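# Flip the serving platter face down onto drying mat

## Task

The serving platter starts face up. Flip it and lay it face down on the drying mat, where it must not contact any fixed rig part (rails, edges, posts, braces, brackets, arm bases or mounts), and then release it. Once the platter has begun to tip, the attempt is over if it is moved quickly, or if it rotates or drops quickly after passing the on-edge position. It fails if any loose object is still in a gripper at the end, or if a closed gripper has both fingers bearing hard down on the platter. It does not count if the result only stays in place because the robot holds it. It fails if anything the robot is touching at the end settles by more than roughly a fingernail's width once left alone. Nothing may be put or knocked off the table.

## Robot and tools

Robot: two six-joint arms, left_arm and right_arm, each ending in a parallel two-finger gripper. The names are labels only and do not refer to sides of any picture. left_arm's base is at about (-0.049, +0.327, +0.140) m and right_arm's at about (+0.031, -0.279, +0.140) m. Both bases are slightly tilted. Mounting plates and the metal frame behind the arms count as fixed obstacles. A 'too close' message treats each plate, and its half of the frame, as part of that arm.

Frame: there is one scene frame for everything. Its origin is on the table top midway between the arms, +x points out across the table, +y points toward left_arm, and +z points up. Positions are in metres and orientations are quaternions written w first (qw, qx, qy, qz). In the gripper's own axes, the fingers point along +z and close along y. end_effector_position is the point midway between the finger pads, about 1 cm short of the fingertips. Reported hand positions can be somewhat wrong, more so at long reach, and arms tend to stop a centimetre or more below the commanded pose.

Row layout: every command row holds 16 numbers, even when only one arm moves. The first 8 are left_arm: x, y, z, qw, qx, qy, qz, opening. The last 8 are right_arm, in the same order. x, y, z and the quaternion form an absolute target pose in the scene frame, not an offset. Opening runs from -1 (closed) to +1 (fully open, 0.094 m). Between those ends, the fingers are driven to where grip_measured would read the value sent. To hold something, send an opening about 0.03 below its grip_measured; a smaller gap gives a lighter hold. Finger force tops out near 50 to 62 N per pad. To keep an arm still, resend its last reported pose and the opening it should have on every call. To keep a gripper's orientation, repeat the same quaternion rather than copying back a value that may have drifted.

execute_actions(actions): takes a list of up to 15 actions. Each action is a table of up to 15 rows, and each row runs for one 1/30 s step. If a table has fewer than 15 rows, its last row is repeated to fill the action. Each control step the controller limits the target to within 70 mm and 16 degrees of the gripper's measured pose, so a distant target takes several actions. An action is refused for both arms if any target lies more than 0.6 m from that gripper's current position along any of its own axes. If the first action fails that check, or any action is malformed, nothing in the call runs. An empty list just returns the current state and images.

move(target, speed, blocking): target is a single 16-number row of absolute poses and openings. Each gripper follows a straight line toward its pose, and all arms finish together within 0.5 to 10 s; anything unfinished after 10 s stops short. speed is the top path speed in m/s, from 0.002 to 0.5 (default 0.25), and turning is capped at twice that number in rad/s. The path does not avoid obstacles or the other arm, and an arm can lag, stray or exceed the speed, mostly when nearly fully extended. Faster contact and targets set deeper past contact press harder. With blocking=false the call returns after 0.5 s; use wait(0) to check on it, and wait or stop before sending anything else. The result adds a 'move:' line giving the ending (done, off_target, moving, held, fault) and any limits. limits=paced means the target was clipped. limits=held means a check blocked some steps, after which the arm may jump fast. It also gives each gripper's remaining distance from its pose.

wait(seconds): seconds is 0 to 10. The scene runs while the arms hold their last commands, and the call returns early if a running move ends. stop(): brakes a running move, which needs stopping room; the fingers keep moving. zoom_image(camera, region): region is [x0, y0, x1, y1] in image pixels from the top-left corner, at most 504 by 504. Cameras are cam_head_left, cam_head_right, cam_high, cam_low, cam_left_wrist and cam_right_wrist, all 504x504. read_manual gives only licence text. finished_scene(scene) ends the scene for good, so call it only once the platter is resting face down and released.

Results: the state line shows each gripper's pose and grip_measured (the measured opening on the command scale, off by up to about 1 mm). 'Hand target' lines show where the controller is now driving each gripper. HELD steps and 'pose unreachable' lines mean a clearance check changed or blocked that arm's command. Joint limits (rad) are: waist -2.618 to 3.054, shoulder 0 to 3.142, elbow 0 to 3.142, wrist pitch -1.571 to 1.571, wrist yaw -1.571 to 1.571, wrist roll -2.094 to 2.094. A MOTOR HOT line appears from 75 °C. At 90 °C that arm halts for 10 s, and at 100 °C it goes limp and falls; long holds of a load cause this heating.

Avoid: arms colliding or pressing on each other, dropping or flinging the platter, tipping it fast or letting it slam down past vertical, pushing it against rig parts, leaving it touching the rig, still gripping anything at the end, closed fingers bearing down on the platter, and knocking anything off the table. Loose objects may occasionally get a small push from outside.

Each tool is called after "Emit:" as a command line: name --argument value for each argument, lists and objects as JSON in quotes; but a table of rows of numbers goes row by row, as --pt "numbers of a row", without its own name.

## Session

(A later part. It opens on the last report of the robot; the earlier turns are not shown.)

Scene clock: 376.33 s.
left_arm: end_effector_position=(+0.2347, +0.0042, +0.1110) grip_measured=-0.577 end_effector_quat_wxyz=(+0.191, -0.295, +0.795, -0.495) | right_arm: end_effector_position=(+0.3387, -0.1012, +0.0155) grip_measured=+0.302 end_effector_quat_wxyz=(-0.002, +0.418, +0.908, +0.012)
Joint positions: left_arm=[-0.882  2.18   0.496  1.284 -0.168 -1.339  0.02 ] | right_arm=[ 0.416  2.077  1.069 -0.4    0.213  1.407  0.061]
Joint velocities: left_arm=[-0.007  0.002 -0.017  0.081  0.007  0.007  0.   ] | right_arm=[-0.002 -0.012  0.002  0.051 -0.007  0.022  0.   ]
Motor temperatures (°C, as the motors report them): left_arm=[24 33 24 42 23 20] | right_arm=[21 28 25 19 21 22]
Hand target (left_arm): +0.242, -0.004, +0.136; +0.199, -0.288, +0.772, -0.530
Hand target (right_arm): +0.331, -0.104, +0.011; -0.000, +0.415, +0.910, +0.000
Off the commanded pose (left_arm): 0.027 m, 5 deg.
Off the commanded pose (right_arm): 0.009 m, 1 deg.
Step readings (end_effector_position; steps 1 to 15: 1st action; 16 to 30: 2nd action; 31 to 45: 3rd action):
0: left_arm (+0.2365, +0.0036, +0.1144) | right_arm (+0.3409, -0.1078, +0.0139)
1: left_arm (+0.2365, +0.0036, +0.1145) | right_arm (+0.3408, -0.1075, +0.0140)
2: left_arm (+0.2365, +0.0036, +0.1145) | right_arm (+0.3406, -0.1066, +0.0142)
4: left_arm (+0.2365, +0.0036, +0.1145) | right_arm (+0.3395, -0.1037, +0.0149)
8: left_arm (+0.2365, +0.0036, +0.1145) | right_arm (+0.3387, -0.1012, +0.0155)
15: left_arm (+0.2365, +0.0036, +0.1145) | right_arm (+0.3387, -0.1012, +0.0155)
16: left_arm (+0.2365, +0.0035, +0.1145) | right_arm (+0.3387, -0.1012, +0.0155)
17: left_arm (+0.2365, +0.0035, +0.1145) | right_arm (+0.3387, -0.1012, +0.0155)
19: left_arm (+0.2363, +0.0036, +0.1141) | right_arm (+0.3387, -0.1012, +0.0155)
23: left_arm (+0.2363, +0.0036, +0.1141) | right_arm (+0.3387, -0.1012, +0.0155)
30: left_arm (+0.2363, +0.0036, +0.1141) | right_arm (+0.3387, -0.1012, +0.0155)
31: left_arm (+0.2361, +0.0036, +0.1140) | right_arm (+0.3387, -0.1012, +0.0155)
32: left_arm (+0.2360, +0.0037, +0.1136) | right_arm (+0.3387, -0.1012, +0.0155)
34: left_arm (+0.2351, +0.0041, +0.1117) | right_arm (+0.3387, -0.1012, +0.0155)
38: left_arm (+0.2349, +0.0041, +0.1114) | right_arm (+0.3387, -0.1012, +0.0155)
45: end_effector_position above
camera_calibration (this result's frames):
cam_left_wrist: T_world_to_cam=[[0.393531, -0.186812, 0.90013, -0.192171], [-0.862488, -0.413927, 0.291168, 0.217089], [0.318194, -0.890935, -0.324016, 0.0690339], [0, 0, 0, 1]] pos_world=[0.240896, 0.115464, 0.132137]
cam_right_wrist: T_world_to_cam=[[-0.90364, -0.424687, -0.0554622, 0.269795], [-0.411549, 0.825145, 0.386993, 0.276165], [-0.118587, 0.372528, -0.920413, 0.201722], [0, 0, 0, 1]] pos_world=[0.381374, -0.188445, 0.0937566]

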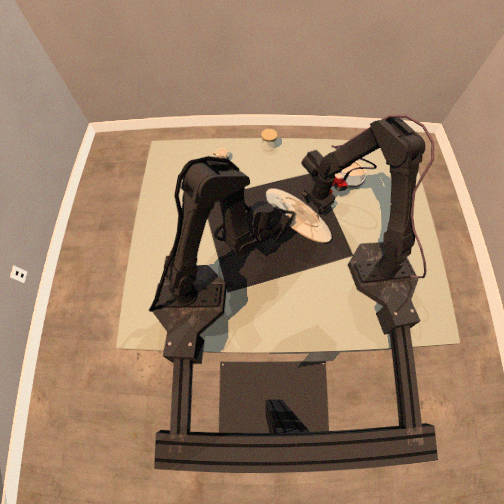

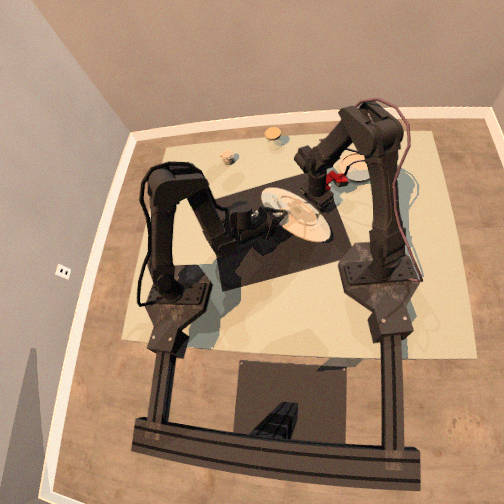

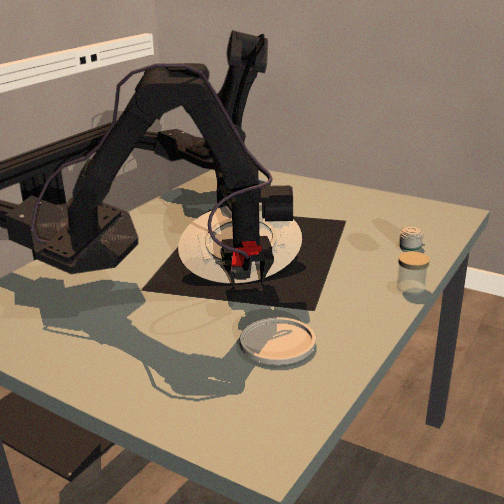

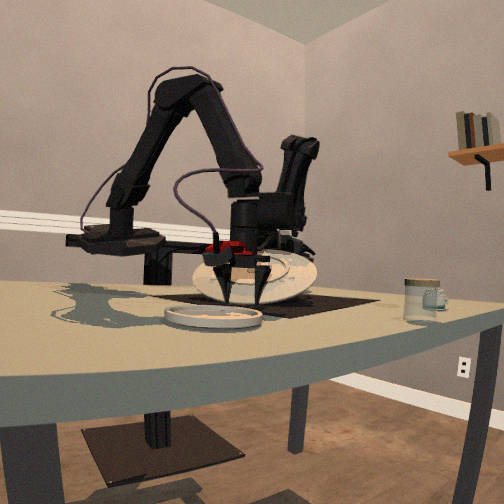

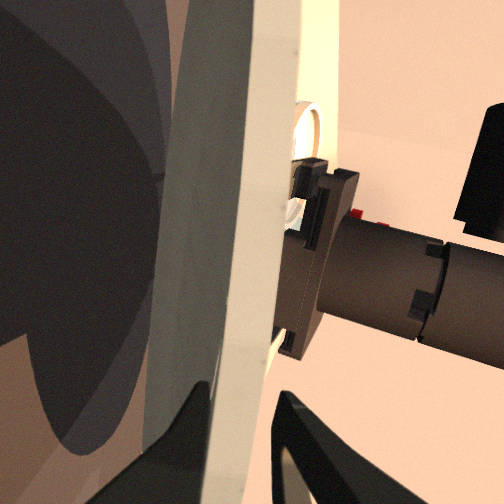

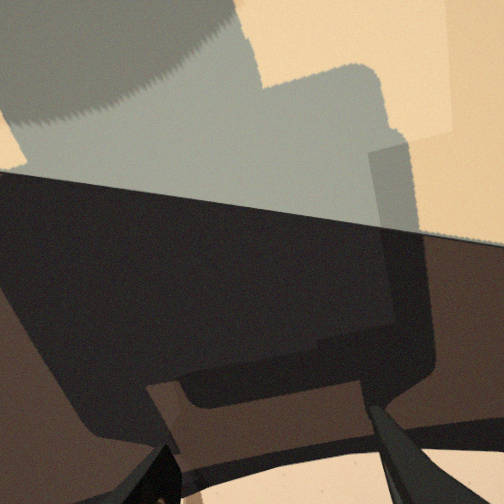

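Resting on the lower finger. Continue lowering.

Emit:
execute_actions --actions '[[[0.2374,0.0015,0.125,0.1933,-0.292,0.7811,-0.517,-0.36,0.331,-0.104,0.011,0,0.4147,0.91,0,0.3]],[[0.234,0.005,0.113,0.1882,-0.2954,0.79,-0.5033,-0.15,0.331,-0.104,0.011,0,0.4147,0.91,0,0.3]],[[0.2315,0.008,0.10,0.183,-0.2986,0.7986,-0.4894,0.06,0.331,-0.104,0.011,0,0.4147,0.91,0,0.3]],[[0.2295,0.0105,0.087,0.1777,-0.3017,0.8071,-0.4754,0.23,0.331,-0.104,0.011,0,0.4147,0.91,0,0.3]]]'

Emit:
zoom_image --camera "cam_head_right" --region '[210, 170, 350, 290]'

Scene clock: 385.43 s.
left_arm: end_effector_position=(+0.2215, +0.0178, +0.0719) grip_measured=+0.227 end_effector_quat_wxyz=(+0.168, -0.305, +0.823, -0.448) | right_arm: end_effector_position=(+0.3387, -0.1012, +0.0155) grip_measured=+0.302 end_effector_quat_wxyz=(-0.002, +0.418, +0.908, +0.012)
Joint positions: left_arm=[-0.861  2.247  0.491  1.236 -0.167 -1.353  0.058] | right_arm=[ 0.416  2.077  1.069 -0.4    0.213  1.407  0.061]
Joint velocities: left_arm=[ 0.002  0.002 -0.007 -0.051 -0.051  0.007  0.001] | right_arm=[-0.022 -0.007  0.002  0.007 -0.022  0.007  0.001]
Motor temperatures (°C, as the motors report them): left_arm=[24 33 24 41 23 20] | right_arm=[21 28 24 19 21 22]
Hand target (left_arm): +0.229, +0.011, +0.087; +0.178, -0.301, +0.807, -0.475
Hand target (right_arm): +0.331, -0.104, +0.011; -0.000, +0.415, +0.910, +0.000
Off the commanded pose (left_arm): 0.019 m, 4 deg.
Off the commanded pose (right_arm): 0.009 m, 1 deg.
Step readings (end_effector_position; steps 1 to 15: 1st action; 16 to 30: 2nd action; 31 to 45: 3rd action; 46 to 60: 4th action):
0: left_arm (+0.2347, +0.0042, +0.1110) | right_arm (+0.3387, -0.1012, +0.0155)
1: left_arm (+0.2347, +0.0041, +0.1111) | right_arm (+0.3387, -0.1012, +0.0155)
2: left_arm (+0.2346, +0.0043, +0.1109) | right_arm (+0.3387, -0.1012, +0.0155)
4: left_arm (+0.2335, +0.0055, +0.1086) | right_arm (+0.3387, -0.1012, +0.0155)
8: left_arm (+0.2328, +0.0060, +0.1071) | right_arm (+0.3387, -0.1012, +0.0155)
15: left_arm (+0.2328, +0.0060, +0.1071) | right_arm (+0.3387, -0.1012, +0.0155)
16: left_arm (+0.2329, +0.0061, +0.1071) | right_arm (+0.3387, -0.1012, +0.0155)
17: left_arm (+0.2329, +0.0065, +0.1067) | right_arm (+0.3387, -0.1012, +0.0155)
19: left_arm (+0.2323, +0.0079, +0.1042) | right_arm (+0.3387, -0.1012, +0.0155)
23: left_arm (+0.2311, +0.0087, +0.1012) | right_arm (+0.3387, -0.1012, +0.0155)
30: left_arm (+0.2310, +0.0089, +0.1006) | right_arm (+0.3387, -0.1012, +0.0155)
31: left_arm (+0.2310, +0.0090, +0.1002) | right_arm (+0.3387, -0.1012, +0.0155)
32: left_arm (+0.2307, +0.0096, +0.0986) | right_arm (+0.3387, -0.1012, +0.0155)
34: left_arm (+0.2289, +0.0117, +0.0919) | right_arm (+0.3387, -0.1012, +0.0155)
38: left_arm (+0.2258, +0.0140, +0.0839) | right_arm (+0.3387, -0.1012, +0.0155)
45: left_arm (+0.2258, +0.0140, +0.0839) | right_arm (+0.3387, -0.1012, +0.0155)
46: left_arm (+0.2256, +0.0142, +0.0833) | right_arm (+0.3387, -0.1012, +0.0155)
47: left_arm (+0.2253, +0.0146, +0.0820) | right_arm (+0.3387, -0.1012, +0.0155)
49: left_arm (+0.2236, +0.0161, +0.0770) | right_arm (+0.3387, -0.1012, +0.0155)
53: left_arm (+0.2215, +0.0178, +0.0719) | right_arm (+0.3387, -0.1012, +0.0155)
60: end_effector_position above
camera_calibration (this result's frames):
cam_left_wrist: T_world_to_cam=[[0.46633, -0.264896, 0.844018, -0.159942], [-0.83873, -0.435683, 0.326668, 0.215256], [0.281191, -0.860239, -0.425348, 0.0875886], [0, 0, 0, 1]] pos_world=[0.230498, 0.126762, 0.101932]
cam_right_wrist: T_world_to_cam=[[-0.90364, -0.424687, -0.0554622, 0.269795], [-0.411549, 0.825145, 0.386993, 0.276165], [-0.118587, 0.372528, -0.920413, 0.201722], [0, 0, 0, 1]] pos_world=[0.381374, -0.188445, 0.0937566]

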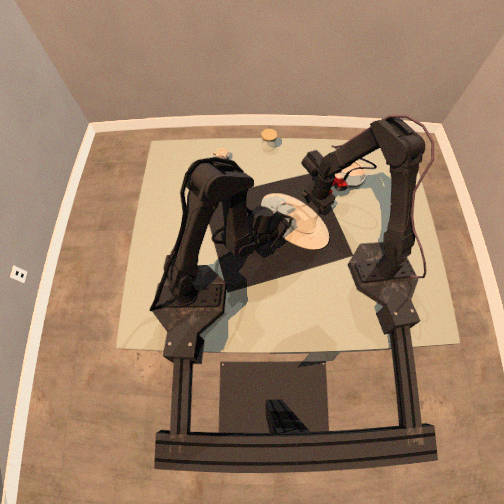

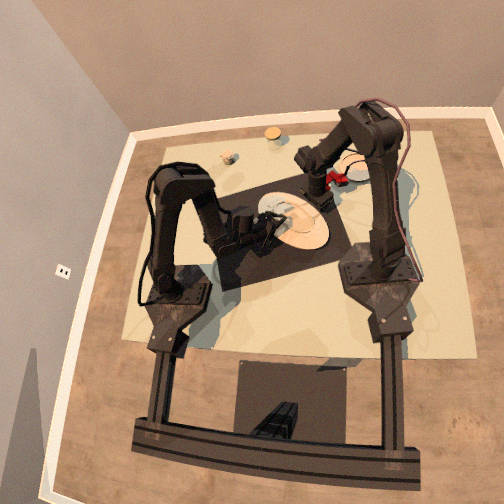

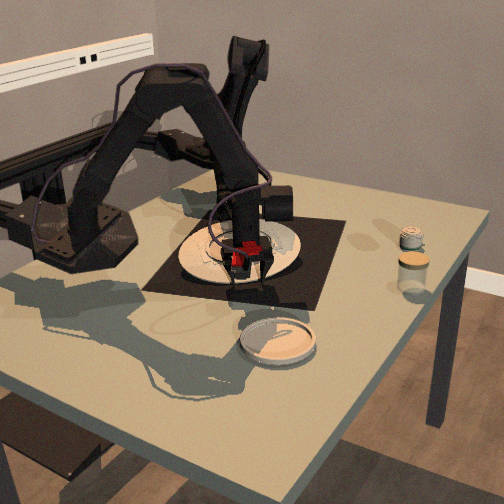

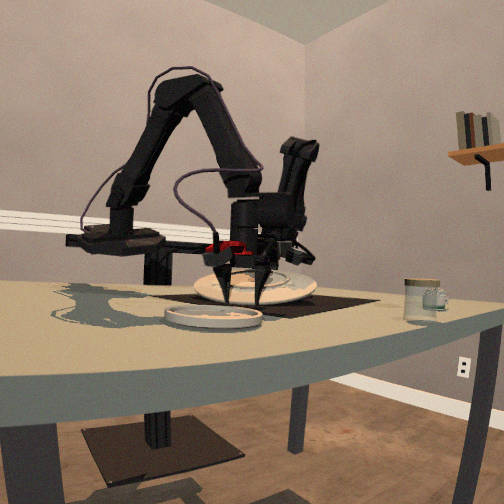

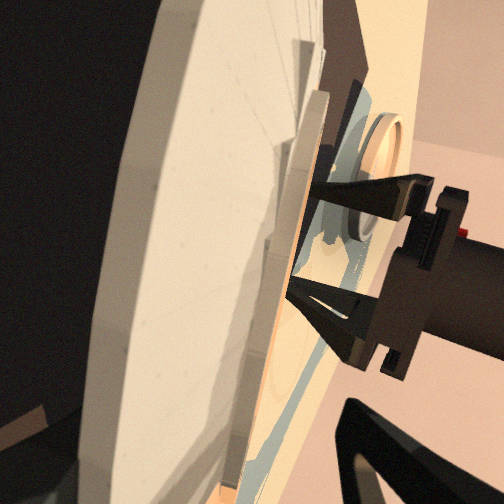

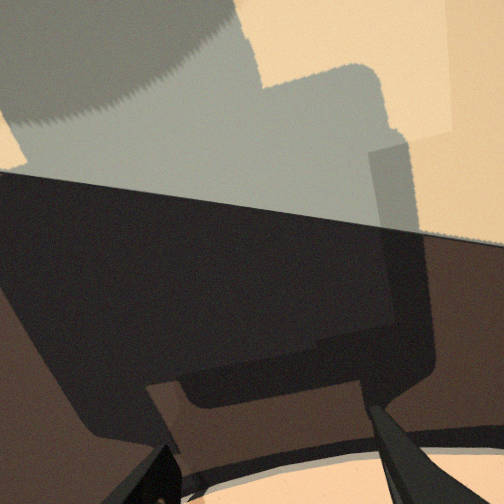

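Region (210, 170, 350, 290) of cam_head_right's 504x504 image, scaled by 3.600, with more detail than that image has; it fills the top 432 rows of this view, and the rest is white.

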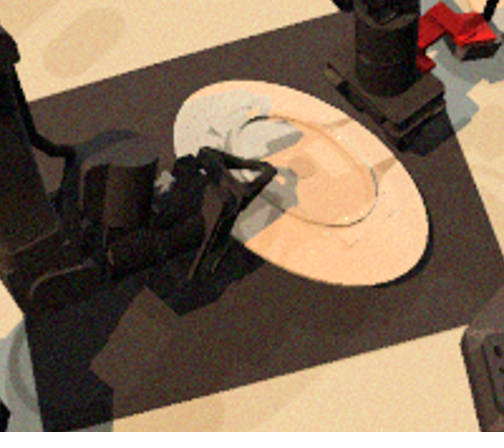

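Emit:
execute_actions --actions '[[[0.2285,0.0115,0.076,0.1724,-0.3048,0.8153,-0.4612,0.3,0.331,-0.104,0.011,0,0.4147,0.91,0,0.3]],[[0.2275,0.0125,0.065,0.1671,-0.3078,0.8232,-0.447,0.3,0.331,-0.104,0.011,0,0.4147,0.91,0,0.3]],[[0.2265,0.0135,0.055,0.1671,-0.3078,0.8232,-0.447,0.3,0.331,-0.104,0.011,0,0.4147,0.91,0,0.3]],[[0.2255,0.0145,0.046,0.1671,-0.3078,0.8232,-0.447,0.3,0.331,-0.104,0.011,0,0.4147,0.91,0,0.3]]]'

Emit:
zoom_image --camera "cam_head_right" --region '[210, 170, 350, 290]'

Emit:
zoom_image --camera "cam_low" --region '[170, 230, 340, 320]'

Scene clock: 400.53 s.
left_arm: end_effector_position=(+0.2121, +0.0254, +0.0312) grip_measured=+0.297 end_effector_quat_wxyz=(+0.150, -0.312, +0.841, -0.415) | right_arm: end_effector_position=(+0.3387, -0.1012, +0.0155) grip_measured=+0.302 end_effector_quat_wxyz=(-0.002, +0.418, +0.908, +0.012)
Joint positions: left_arm=[-0.834  2.375  0.523  1.25  -0.154 -1.358  0.061] | right_arm=[ 0.416  2.077  1.069 -0.4    0.213  1.407  0.061]
Joint velocities: left_arm=[ 0.002 -0.007 -0.017 -0.007  0.007 -0.007  0.   ] | right_arm=[-0.002 -0.007  0.007  0.037  0.051  0.051 -0.001]
Motor temperatures (°C, as the motors report them): left_arm=[24 33 24 41 23 20] | right_arm=[21 28 24 19 21 22]
Hand target (left_arm): +0.225, +0.015, +0.046; +0.167, -0.307, +0.824, -0.446
Hand target (right_arm): +0.331, -0.104, +0.011; -0.000, +0.415, +0.910, +0.000
Off the commanded pose (left_arm): 0.023 m, 5 deg.
Off the commanded pose (right_arm): 0.009 m, 1 deg.
Step readings (end_effector_position; steps 1 to 15: 1st action; 16 to 30: 2nd action; 31 to 45: 3rd action; 46 to 60: 4th action):
0: left_arm (+0.2215, +0.0178, +0.0719) | right_arm (+0.3387, -0.1012, +0.0155)
1: left_arm (+0.2212, +0.0179, +0.0714) | right_arm (+0.3387, -0.1012, +0.0155)
2: left_arm (+0.2209, +0.0185, +0.0701) | right_arm (+0.3387, -0.1012, +0.0155)
4: left_arm (+0.2194, +0.0201, +0.0659) | right_arm (+0.3387, -0.1012, +0.0155)
8: left_arm (+0.2172, +0.0217, +0.0612) | right_arm (+0.3387, -0.1012, +0.0155)
15: left_arm (+0.2171, +0.0217, +0.0612) | right_arm (+0.3387, -0.1012, +0.0155)
16: left_arm (+0.2172, +0.0216, +0.0606) | right_arm (+0.3387, -0.1012, +0.0155)
17: left_arm (+0.2169, +0.0220, +0.0586) | right_arm (+0.3387, -0.1012, +0.0155)
19: left_arm (+0.2162, +0.0229, +0.0542) | right_arm (+0.3387, -0.1012, +0.0155)
23: left_arm (+0.2156, +0.0230, +0.0517) | right_arm (+0.3387, -0.1012, +0.0155)
30: left_arm (+0.2155, +0.0231, +0.0516) | right_arm (+0.3387, -0.1012, +0.0155)
31: left_arm (+0.2153, +0.0233, +0.0506) | right_arm (+0.3387, -0.1012, +0.0155)
32: left_arm (+0.2150, +0.0239, +0.0484) | right_arm (+0.3387, -0.1012, +0.0155)
34: left_arm (+0.2136, +0.0246, +0.0417) | right_arm (+0.3387, -0.1012, +0.0155)
38: left_arm (+0.2123, +0.0244, +0.0384) | right_arm (+0.3387, -0.1012, +0.0155)
45: left_arm (+0.2124, +0.0244, +0.0385) | right_arm (+0.3387, -0.1012, +0.0155)
46: left_arm (+0.2124, +0.0246, +0.0379) | right_arm (+0.3387, -0.1012, +0.0155)
47: left_arm (+0.2123, +0.0253, +0.0361) | right_arm (+0.3387, -0.1012, +0.0155)
49: left_arm (+0.2118, +0.0256, +0.0318) | right_arm (+0.3387, -0.1012, +0.0155)
53: left_arm (+0.2121, +0.0254, +0.0312) | right_arm (+0.3387, -0.1012, +0.0155)
60: end_effector_position above
camera_calibration (this result's frames):
cam_left_wrist: T_world_to_cam=[[0.515764, -0.313591, 0.797276, -0.126947], [-0.819581, -0.451667, 0.35254, 0.219535], [0.24955, -0.835259, -0.489966, 0.087559], [0, 0, 0, 1]] pos_world=[0.223551, 0.132482, 0.0667182]
cam_right_wrist: T_world_to_cam=[[-0.90364, -0.424687, -0.0554622, 0.269795], [-0.411549, 0.825145, 0.386993, 0.276165], [-0.118587, 0.372528, -0.920413, 0.201722], [0, 0, 0, 1]] pos_world=[0.381374, -0.188445, 0.0937566]

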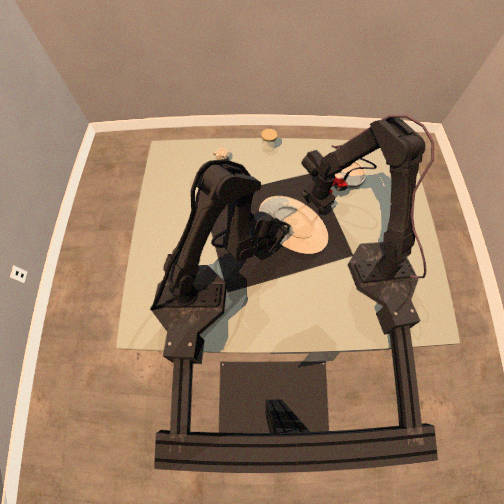

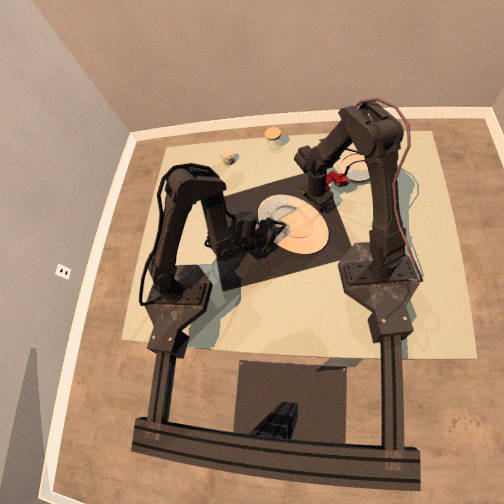

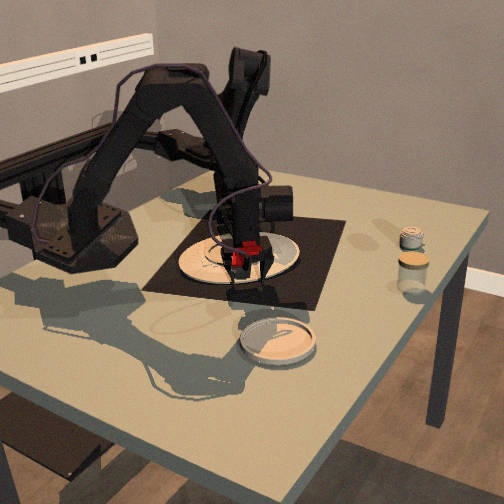

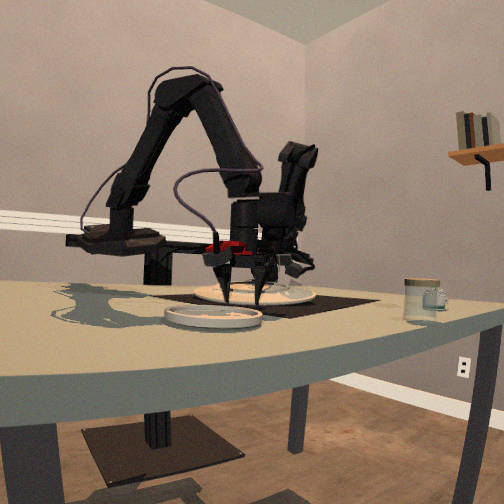

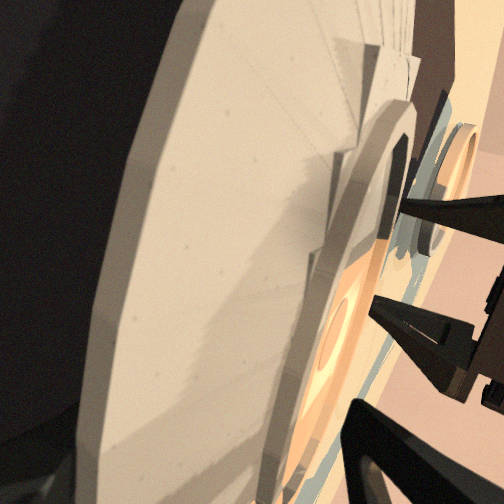

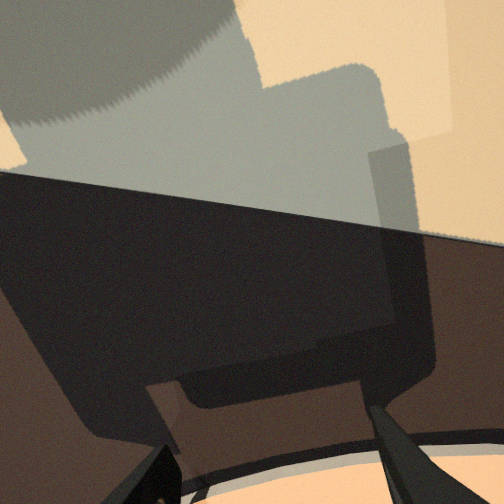

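Region (210, 170, 350, 290) of cam_head_right's 504x504 image, scaled by 3.600, with more detail than that image has; it fills the top 432 rows of this view, and the rest is white.

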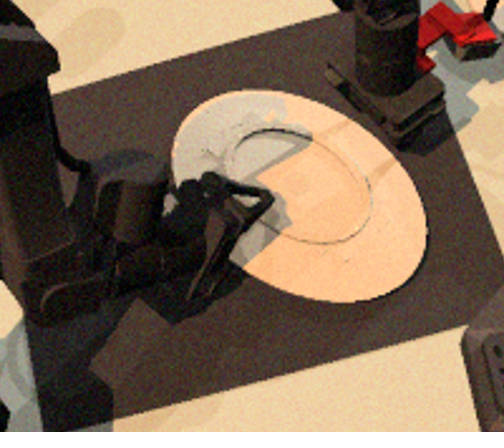

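Region (170, 230, 340, 320) of cam_low's 504x504 image, scaled by 2.965, with more detail than that image has; it fills the top 267 rows of this view, and the rest is white.

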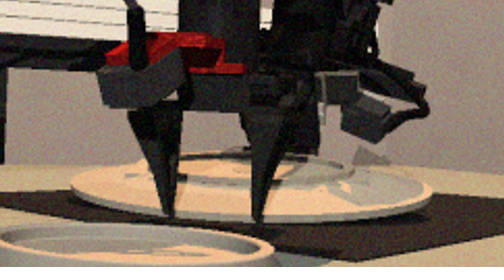

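Emit:
move --target '[0.197,0.046,0.031,0.148,-0.3174,0.8489,-0.3959,0.3,0.3387,-0.1012,0.0155,0,0.4147,0.91,0,0.3]' --speed 0.01

Emit:
zoom_image --camera "cam_head_right" --region '[210, 170, 350, 290]'

Emit:
zoom_image --camera "cam_low" --region '[170, 230, 340, 320]'

Scene clock: 418.17 s.
left_arm: end_effector_position=(+0.2020, +0.0370, +0.0304) grip_measured=+0.297 end_effector_quat_wxyz=(+0.144, -0.317, +0.844, -0.408) | right_arm: end_effector_position=(+0.3363, -0.1027, +0.0154) grip_measured=+0.302 end_effector_quat_wxyz=(-0.005, +0.417, +0.909, +0.007)
Joint positions: left_arm=[-0.834  2.366  0.47   1.273 -0.154 -1.37   0.061] | right_arm=[ 0.416  2.077  1.069 -0.411  0.213  1.407  0.061]
Joint velocities: left_arm=[-0.002  0.002 -0.012 -0.007 -0.037 -0.007  0.   ] | right_arm=[-0.017  0.012 -0.007  0.051 -0.007 -0.095 -0.001]
Motor temperatures (°C, as the motors report them): left_arm=[24 33 24 40 23 20] | right_arm=[21 28 24 19 21 22]
Hand target (left_arm): +0.197, +0.046, +0.031; +0.148, -0.318, +0.849, -0.396
Hand target (right_arm): +0.339, -0.101, +0.016; +0.000, +0.415, +0.910, +0.000
Off the commanded pose (left_arm): 0.010 m, 2 deg.
Off the commanded pose (right_arm): 0.003 m, 1 deg.
move: done
camera_calibration (this result's frames):
cam_left_wrist: T_world_to_cam=[[0.532283, -0.318423, 0.784399, -0.120163], [-0.811094, -0.457228, 0.364788, 0.214859], [0.242492, -0.830391, -0.501645, 0.100976], [0, 0, 0, 1]] pos_world=[0.213745, 0.143826, 0.0665317]
cam_right_wrist: T_world_to_cam=[[-0.903005, -0.42733, -0.0443958, 0.266359], [-0.410022, 0.826318, 0.38611, 0.27601], [-0.128311, 0.366863, -0.921384, 0.204653], [0, 0, 0, 1]] pos_world=[0.379953, -0.189329, 0.0938192]

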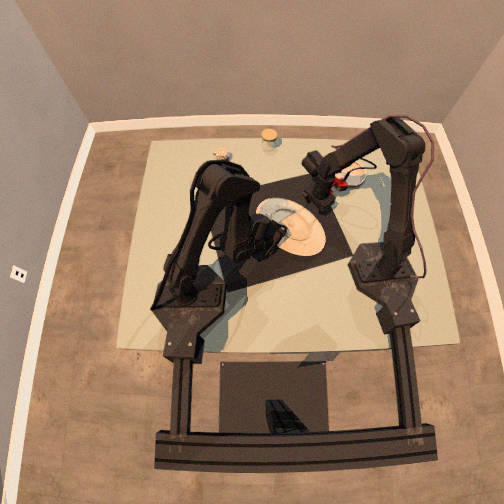

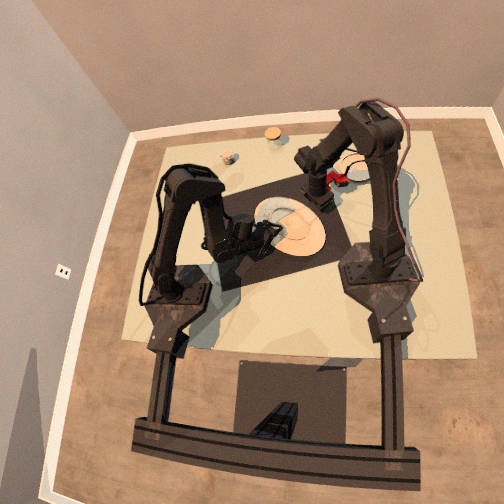

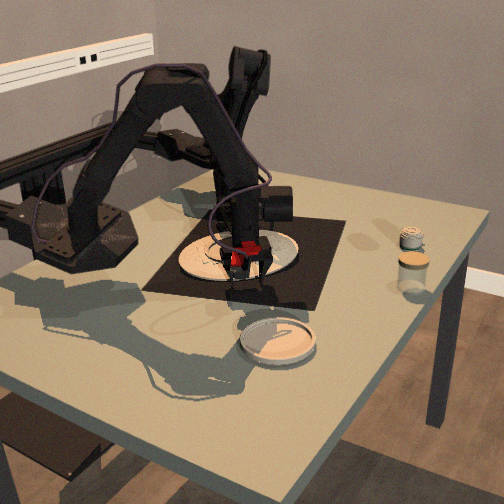

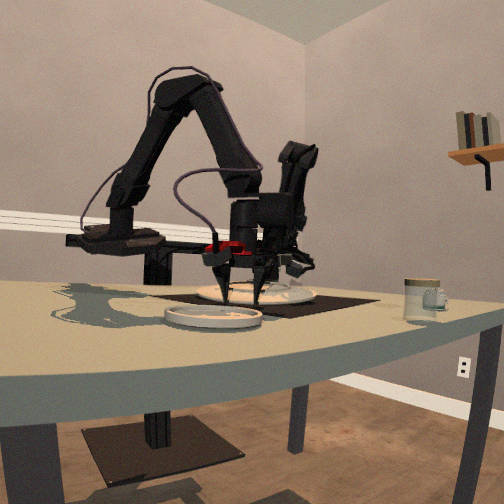

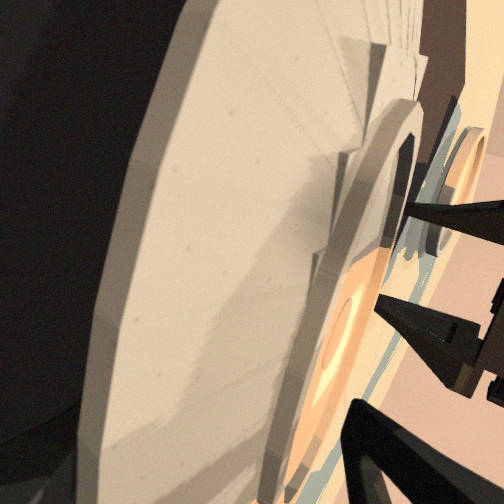

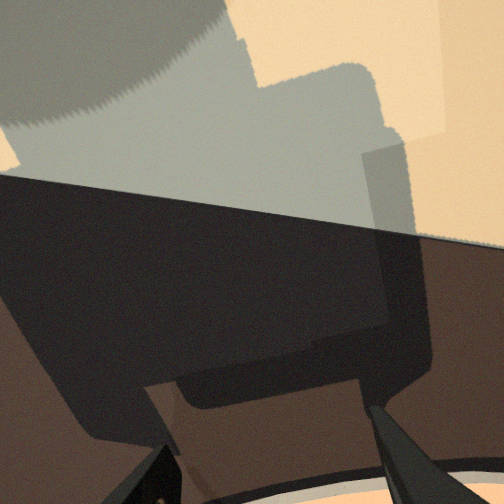

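Region (210, 170, 350, 290) of cam_head_right's 504x504 image, scaled by 3.600, with more detail than that image has; it fills the top 432 rows of this view, and the rest is white.

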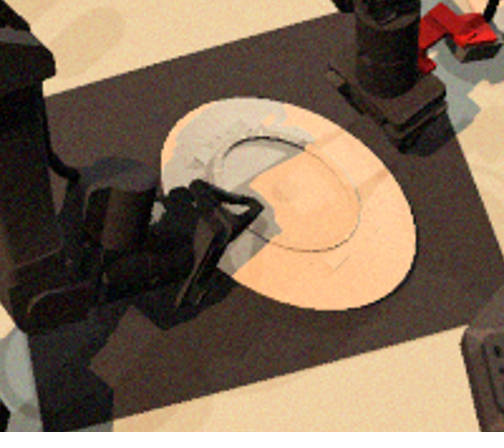

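Region (170, 230, 340, 320) of cam_low's 504x504 image, scaled by 2.965, with more detail than that image has; it fills the top 267 rows of this view, and the rest is white.

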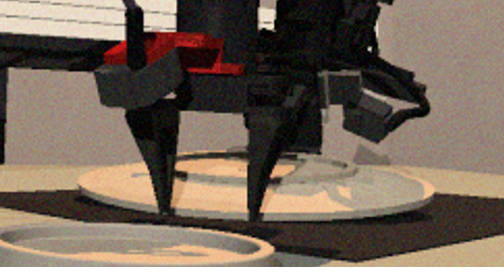

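Emit:
move --target '[0.202,0.037,0.0304,0.144,-0.317,0.844,-0.408,0.3,0.325,-0.11,0.065,0,0.4147,0.91,0,-0.35]' --speed 0.15

Emit:
move --target '[0.202,0.037,0.0304,0.144,-0.317,0.844,-0.408,0.3,0.181,-0.08,0.06,0,0.4147,0.91,0,-0.35]' --speed 0.15

Emit:
zoom_image --camera "cam_high" --region '[150, 190, 330, 310]'

Emit:
zoom_image --camera "cam_low" --region '[170, 230, 340, 320]'

Scene clock: 444.87 s.
left_arm: end_effector_position=(+0.2019, +0.0369, +0.0304) grip_measured=+0.297 end_effector_quat_wxyz=(+0.143, -0.317, +0.844, -0.409) | right_arm: end_effector_position=(+0.3321, -0.1058, +0.0625) grip_measured=-0.348 end_effector_quat_wxyz=(-0.002, +0.419, +0.908, +0.011)
Joint positions: left_arm=[-0.834  2.366  0.47   1.273 -0.154 -1.372  0.061] | right_arm=[ 0.447  1.924  1.059 -0.551  0.218  1.44   0.031]
Joint velocities: left_arm=[-0.002 -0.007 -0.017 -0.007 -0.037 -0.007 -0.001] | right_arm=[-0.002 -0.012  0.002 -0.037  0.037  0.081  0.   ]
Motor temperatures (°C, as the motors report them): left_arm=[24 33 24 37 23 20] | right_arm=[21 28 25 19 21 22]
Hand target (left_arm): +0.202, +0.037, +0.030; +0.144, -0.317, +0.844, -0.408
Hand target (right_arm): +0.326, -0.110, +0.065; +0.000, +0.415, +0.910, +0.000
Off the commanded pose (left_arm): 0.000 m, 0 deg.
Off the commanded pose (right_arm): 0.009 m, 1 deg.
move: done
camera_calibration (this result's frames):
cam_left_wrist: T_world_to_cam=[[0.533567, -0.317012, 0.784098, -0.120467], [-0.810306, -0.457217, 0.366548, 0.214519], [0.242303, -0.830937, -0.500833, 0.10096], [0, 0, 0, 1]] pos_world=[0.21364, 0.143784, 0.0663908]
cam_right_wrist: T_world_to_cam=[[-0.904094, -0.423899, -0.0540725, 0.264633], [-0.410245, 0.825538, 0.387539, 0.258635], [-0.119639, 0.372554, -0.920266, 0.246275], [0, 0, 0, 1]] pos_world=[0.374821, -0.193086, 0.140717]

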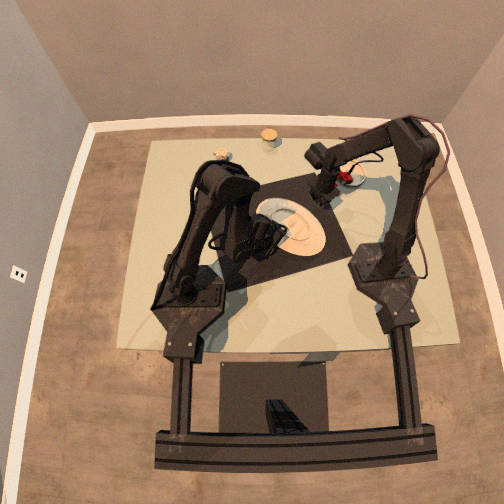

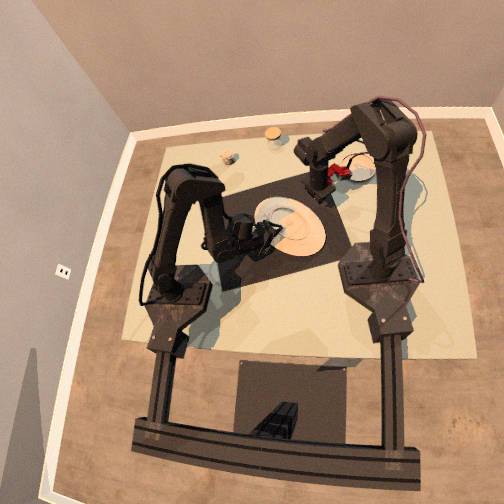

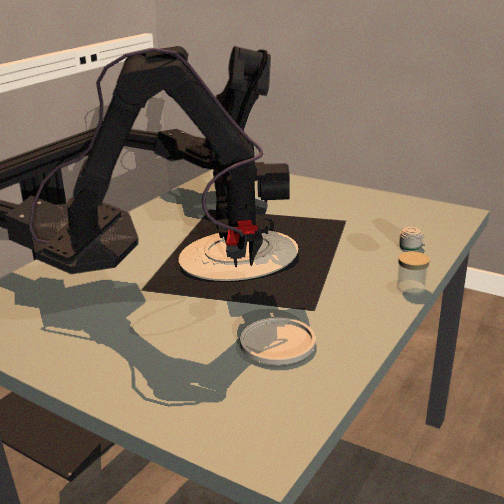

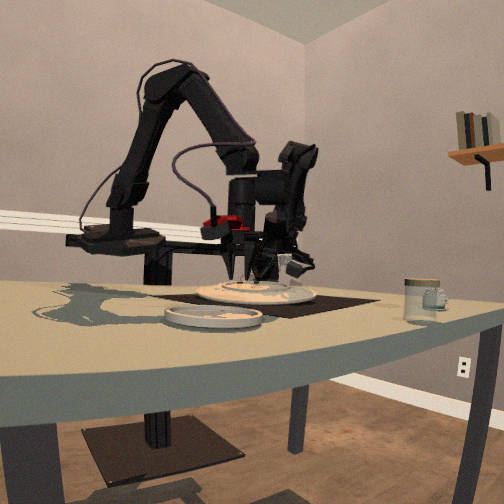

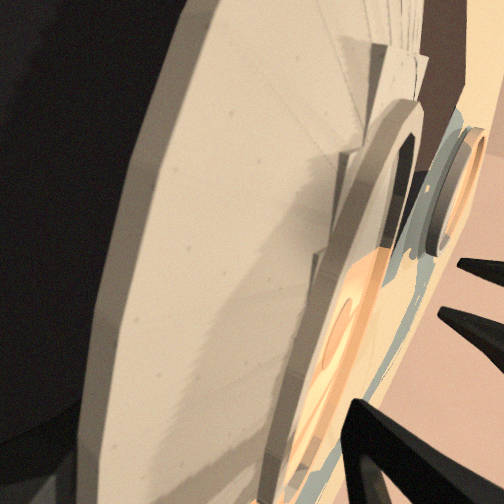

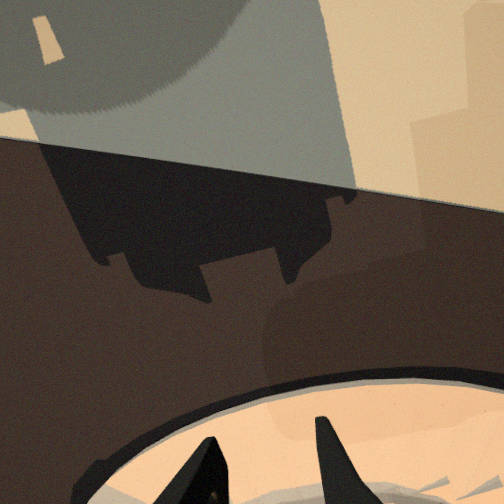

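Scene clock: 446.47 s.
left_arm: end_effector_position=(+0.2018, +0.0368, +0.0304) grip_measured=+0.297 end_effector_quat_wxyz=(+0.143, -0.318, +0.844, -0.409) | right_arm: end_effector_position=(+0.1800, -0.0777, +0.0576) grip_measured=-0.348 end_effector_quat_wxyz=(-0.010, +0.414, +0.910, -0.002)
Joint positions: left_arm=[-0.834  2.366  0.47   1.273 -0.153 -1.373  0.061] | right_arm=[ 0.874  1.838  0.699 -0.411  0.25   1.875  0.031]
Joint velocities: left_arm=[-0.012  0.007 -0.007 -0.037 -0.037 -0.066  0.   ] | right_arm=[-0.002 -0.012  0.002 -0.081 -0.066  0.051  0.   ]
Motor temperatures (°C, as the motors report them): left_arm=[24 33 24 37 23 20] | right_arm=[21 28 25 19 21 22]
Hand target (left_arm): +0.202, +0.037, +0.030; +0.144, -0.317, +0.844, -0.408
Hand target (right_arm): +0.181, -0.079, +0.060; -0.001, +0.415, +0.910, +0.003
Off the commanded pose (left_arm): 0.000 m, 0 deg.
Off the commanded pose (right_arm): 0.003 m, 1 deg.
move: done
camera_calibration (this result's frames):
cam_left_wrist: T_world_to_cam=[[0.534082, -0.316446, 0.783976, -0.120589], [-0.810007, -0.45715, 0.367291, 0.21437], [0.242166, -0.83119, -0.500479, 0.100962], [0, 0, 0, 1]] pos_world=[0.213597, 0.143758, 0.066332]
cam_right_wrist: T_world_to_cam=[[-0.900673, -0.433835, -0.0239793, 0.135703], [-0.409025, 0.827963, 0.383636, 0.175167], [-0.14658, 0.355338, -0.923173, 0.216807], [0, 0, 0, 1]] pos_world=[0.225651, -0.163199, 0.136205]

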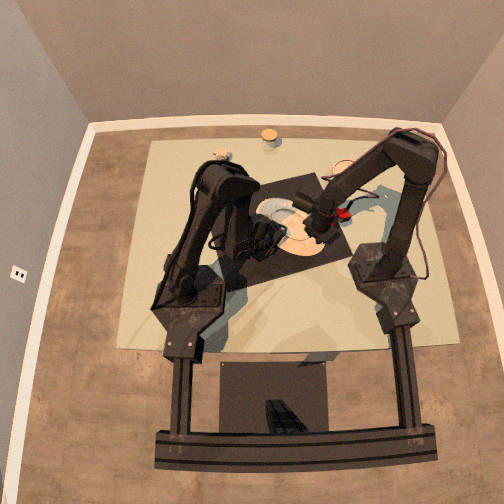

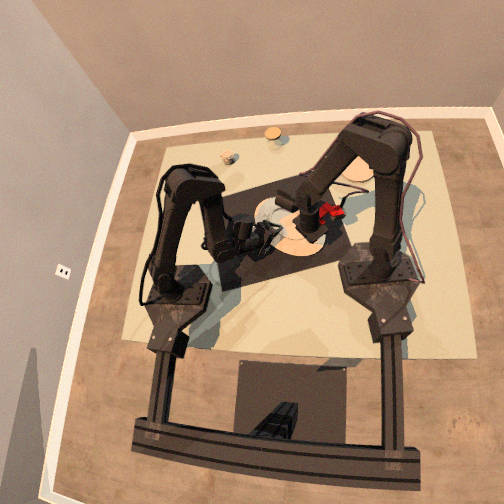

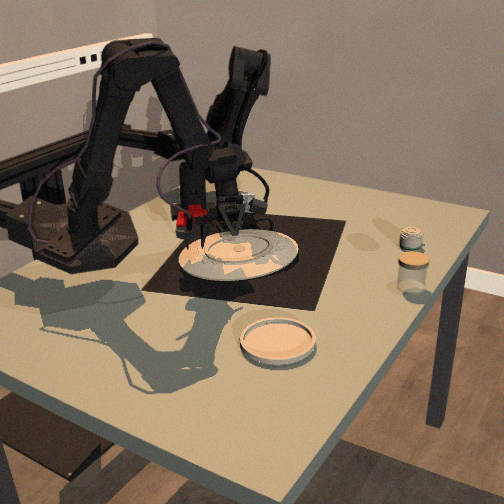

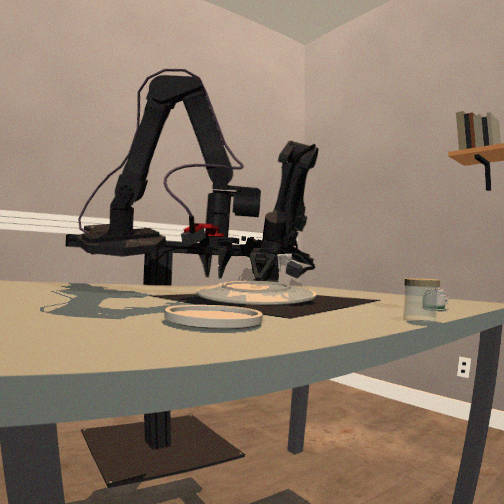

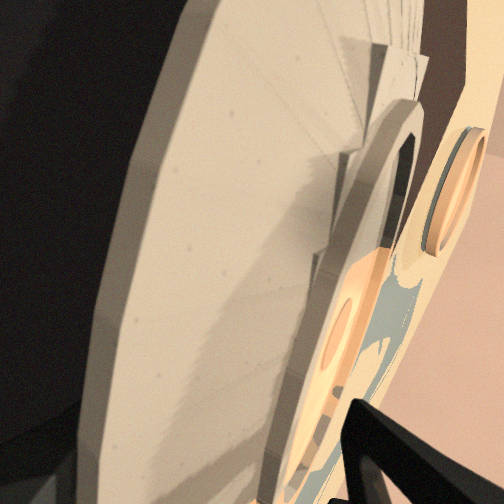

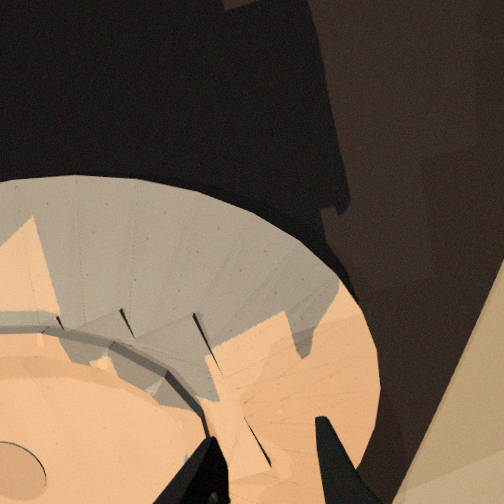

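Region (150, 190, 330, 310) of cam_high's 504x504 image, scaled by 2.800, with more detail than that image has.

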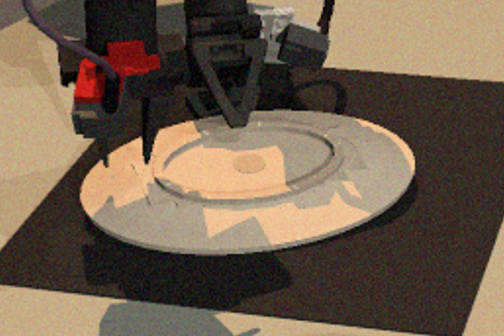

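Region (170, 230, 340, 320) of cam_low's 504x504 image, scaled by 2.965, with more detail than that image has; it fills the top 267 rows of this view, and the rest is white.

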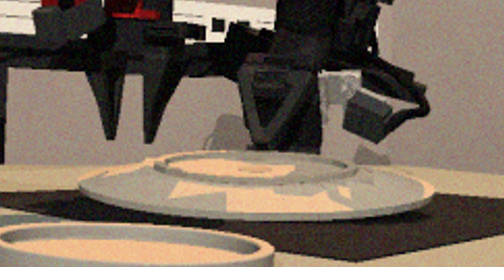

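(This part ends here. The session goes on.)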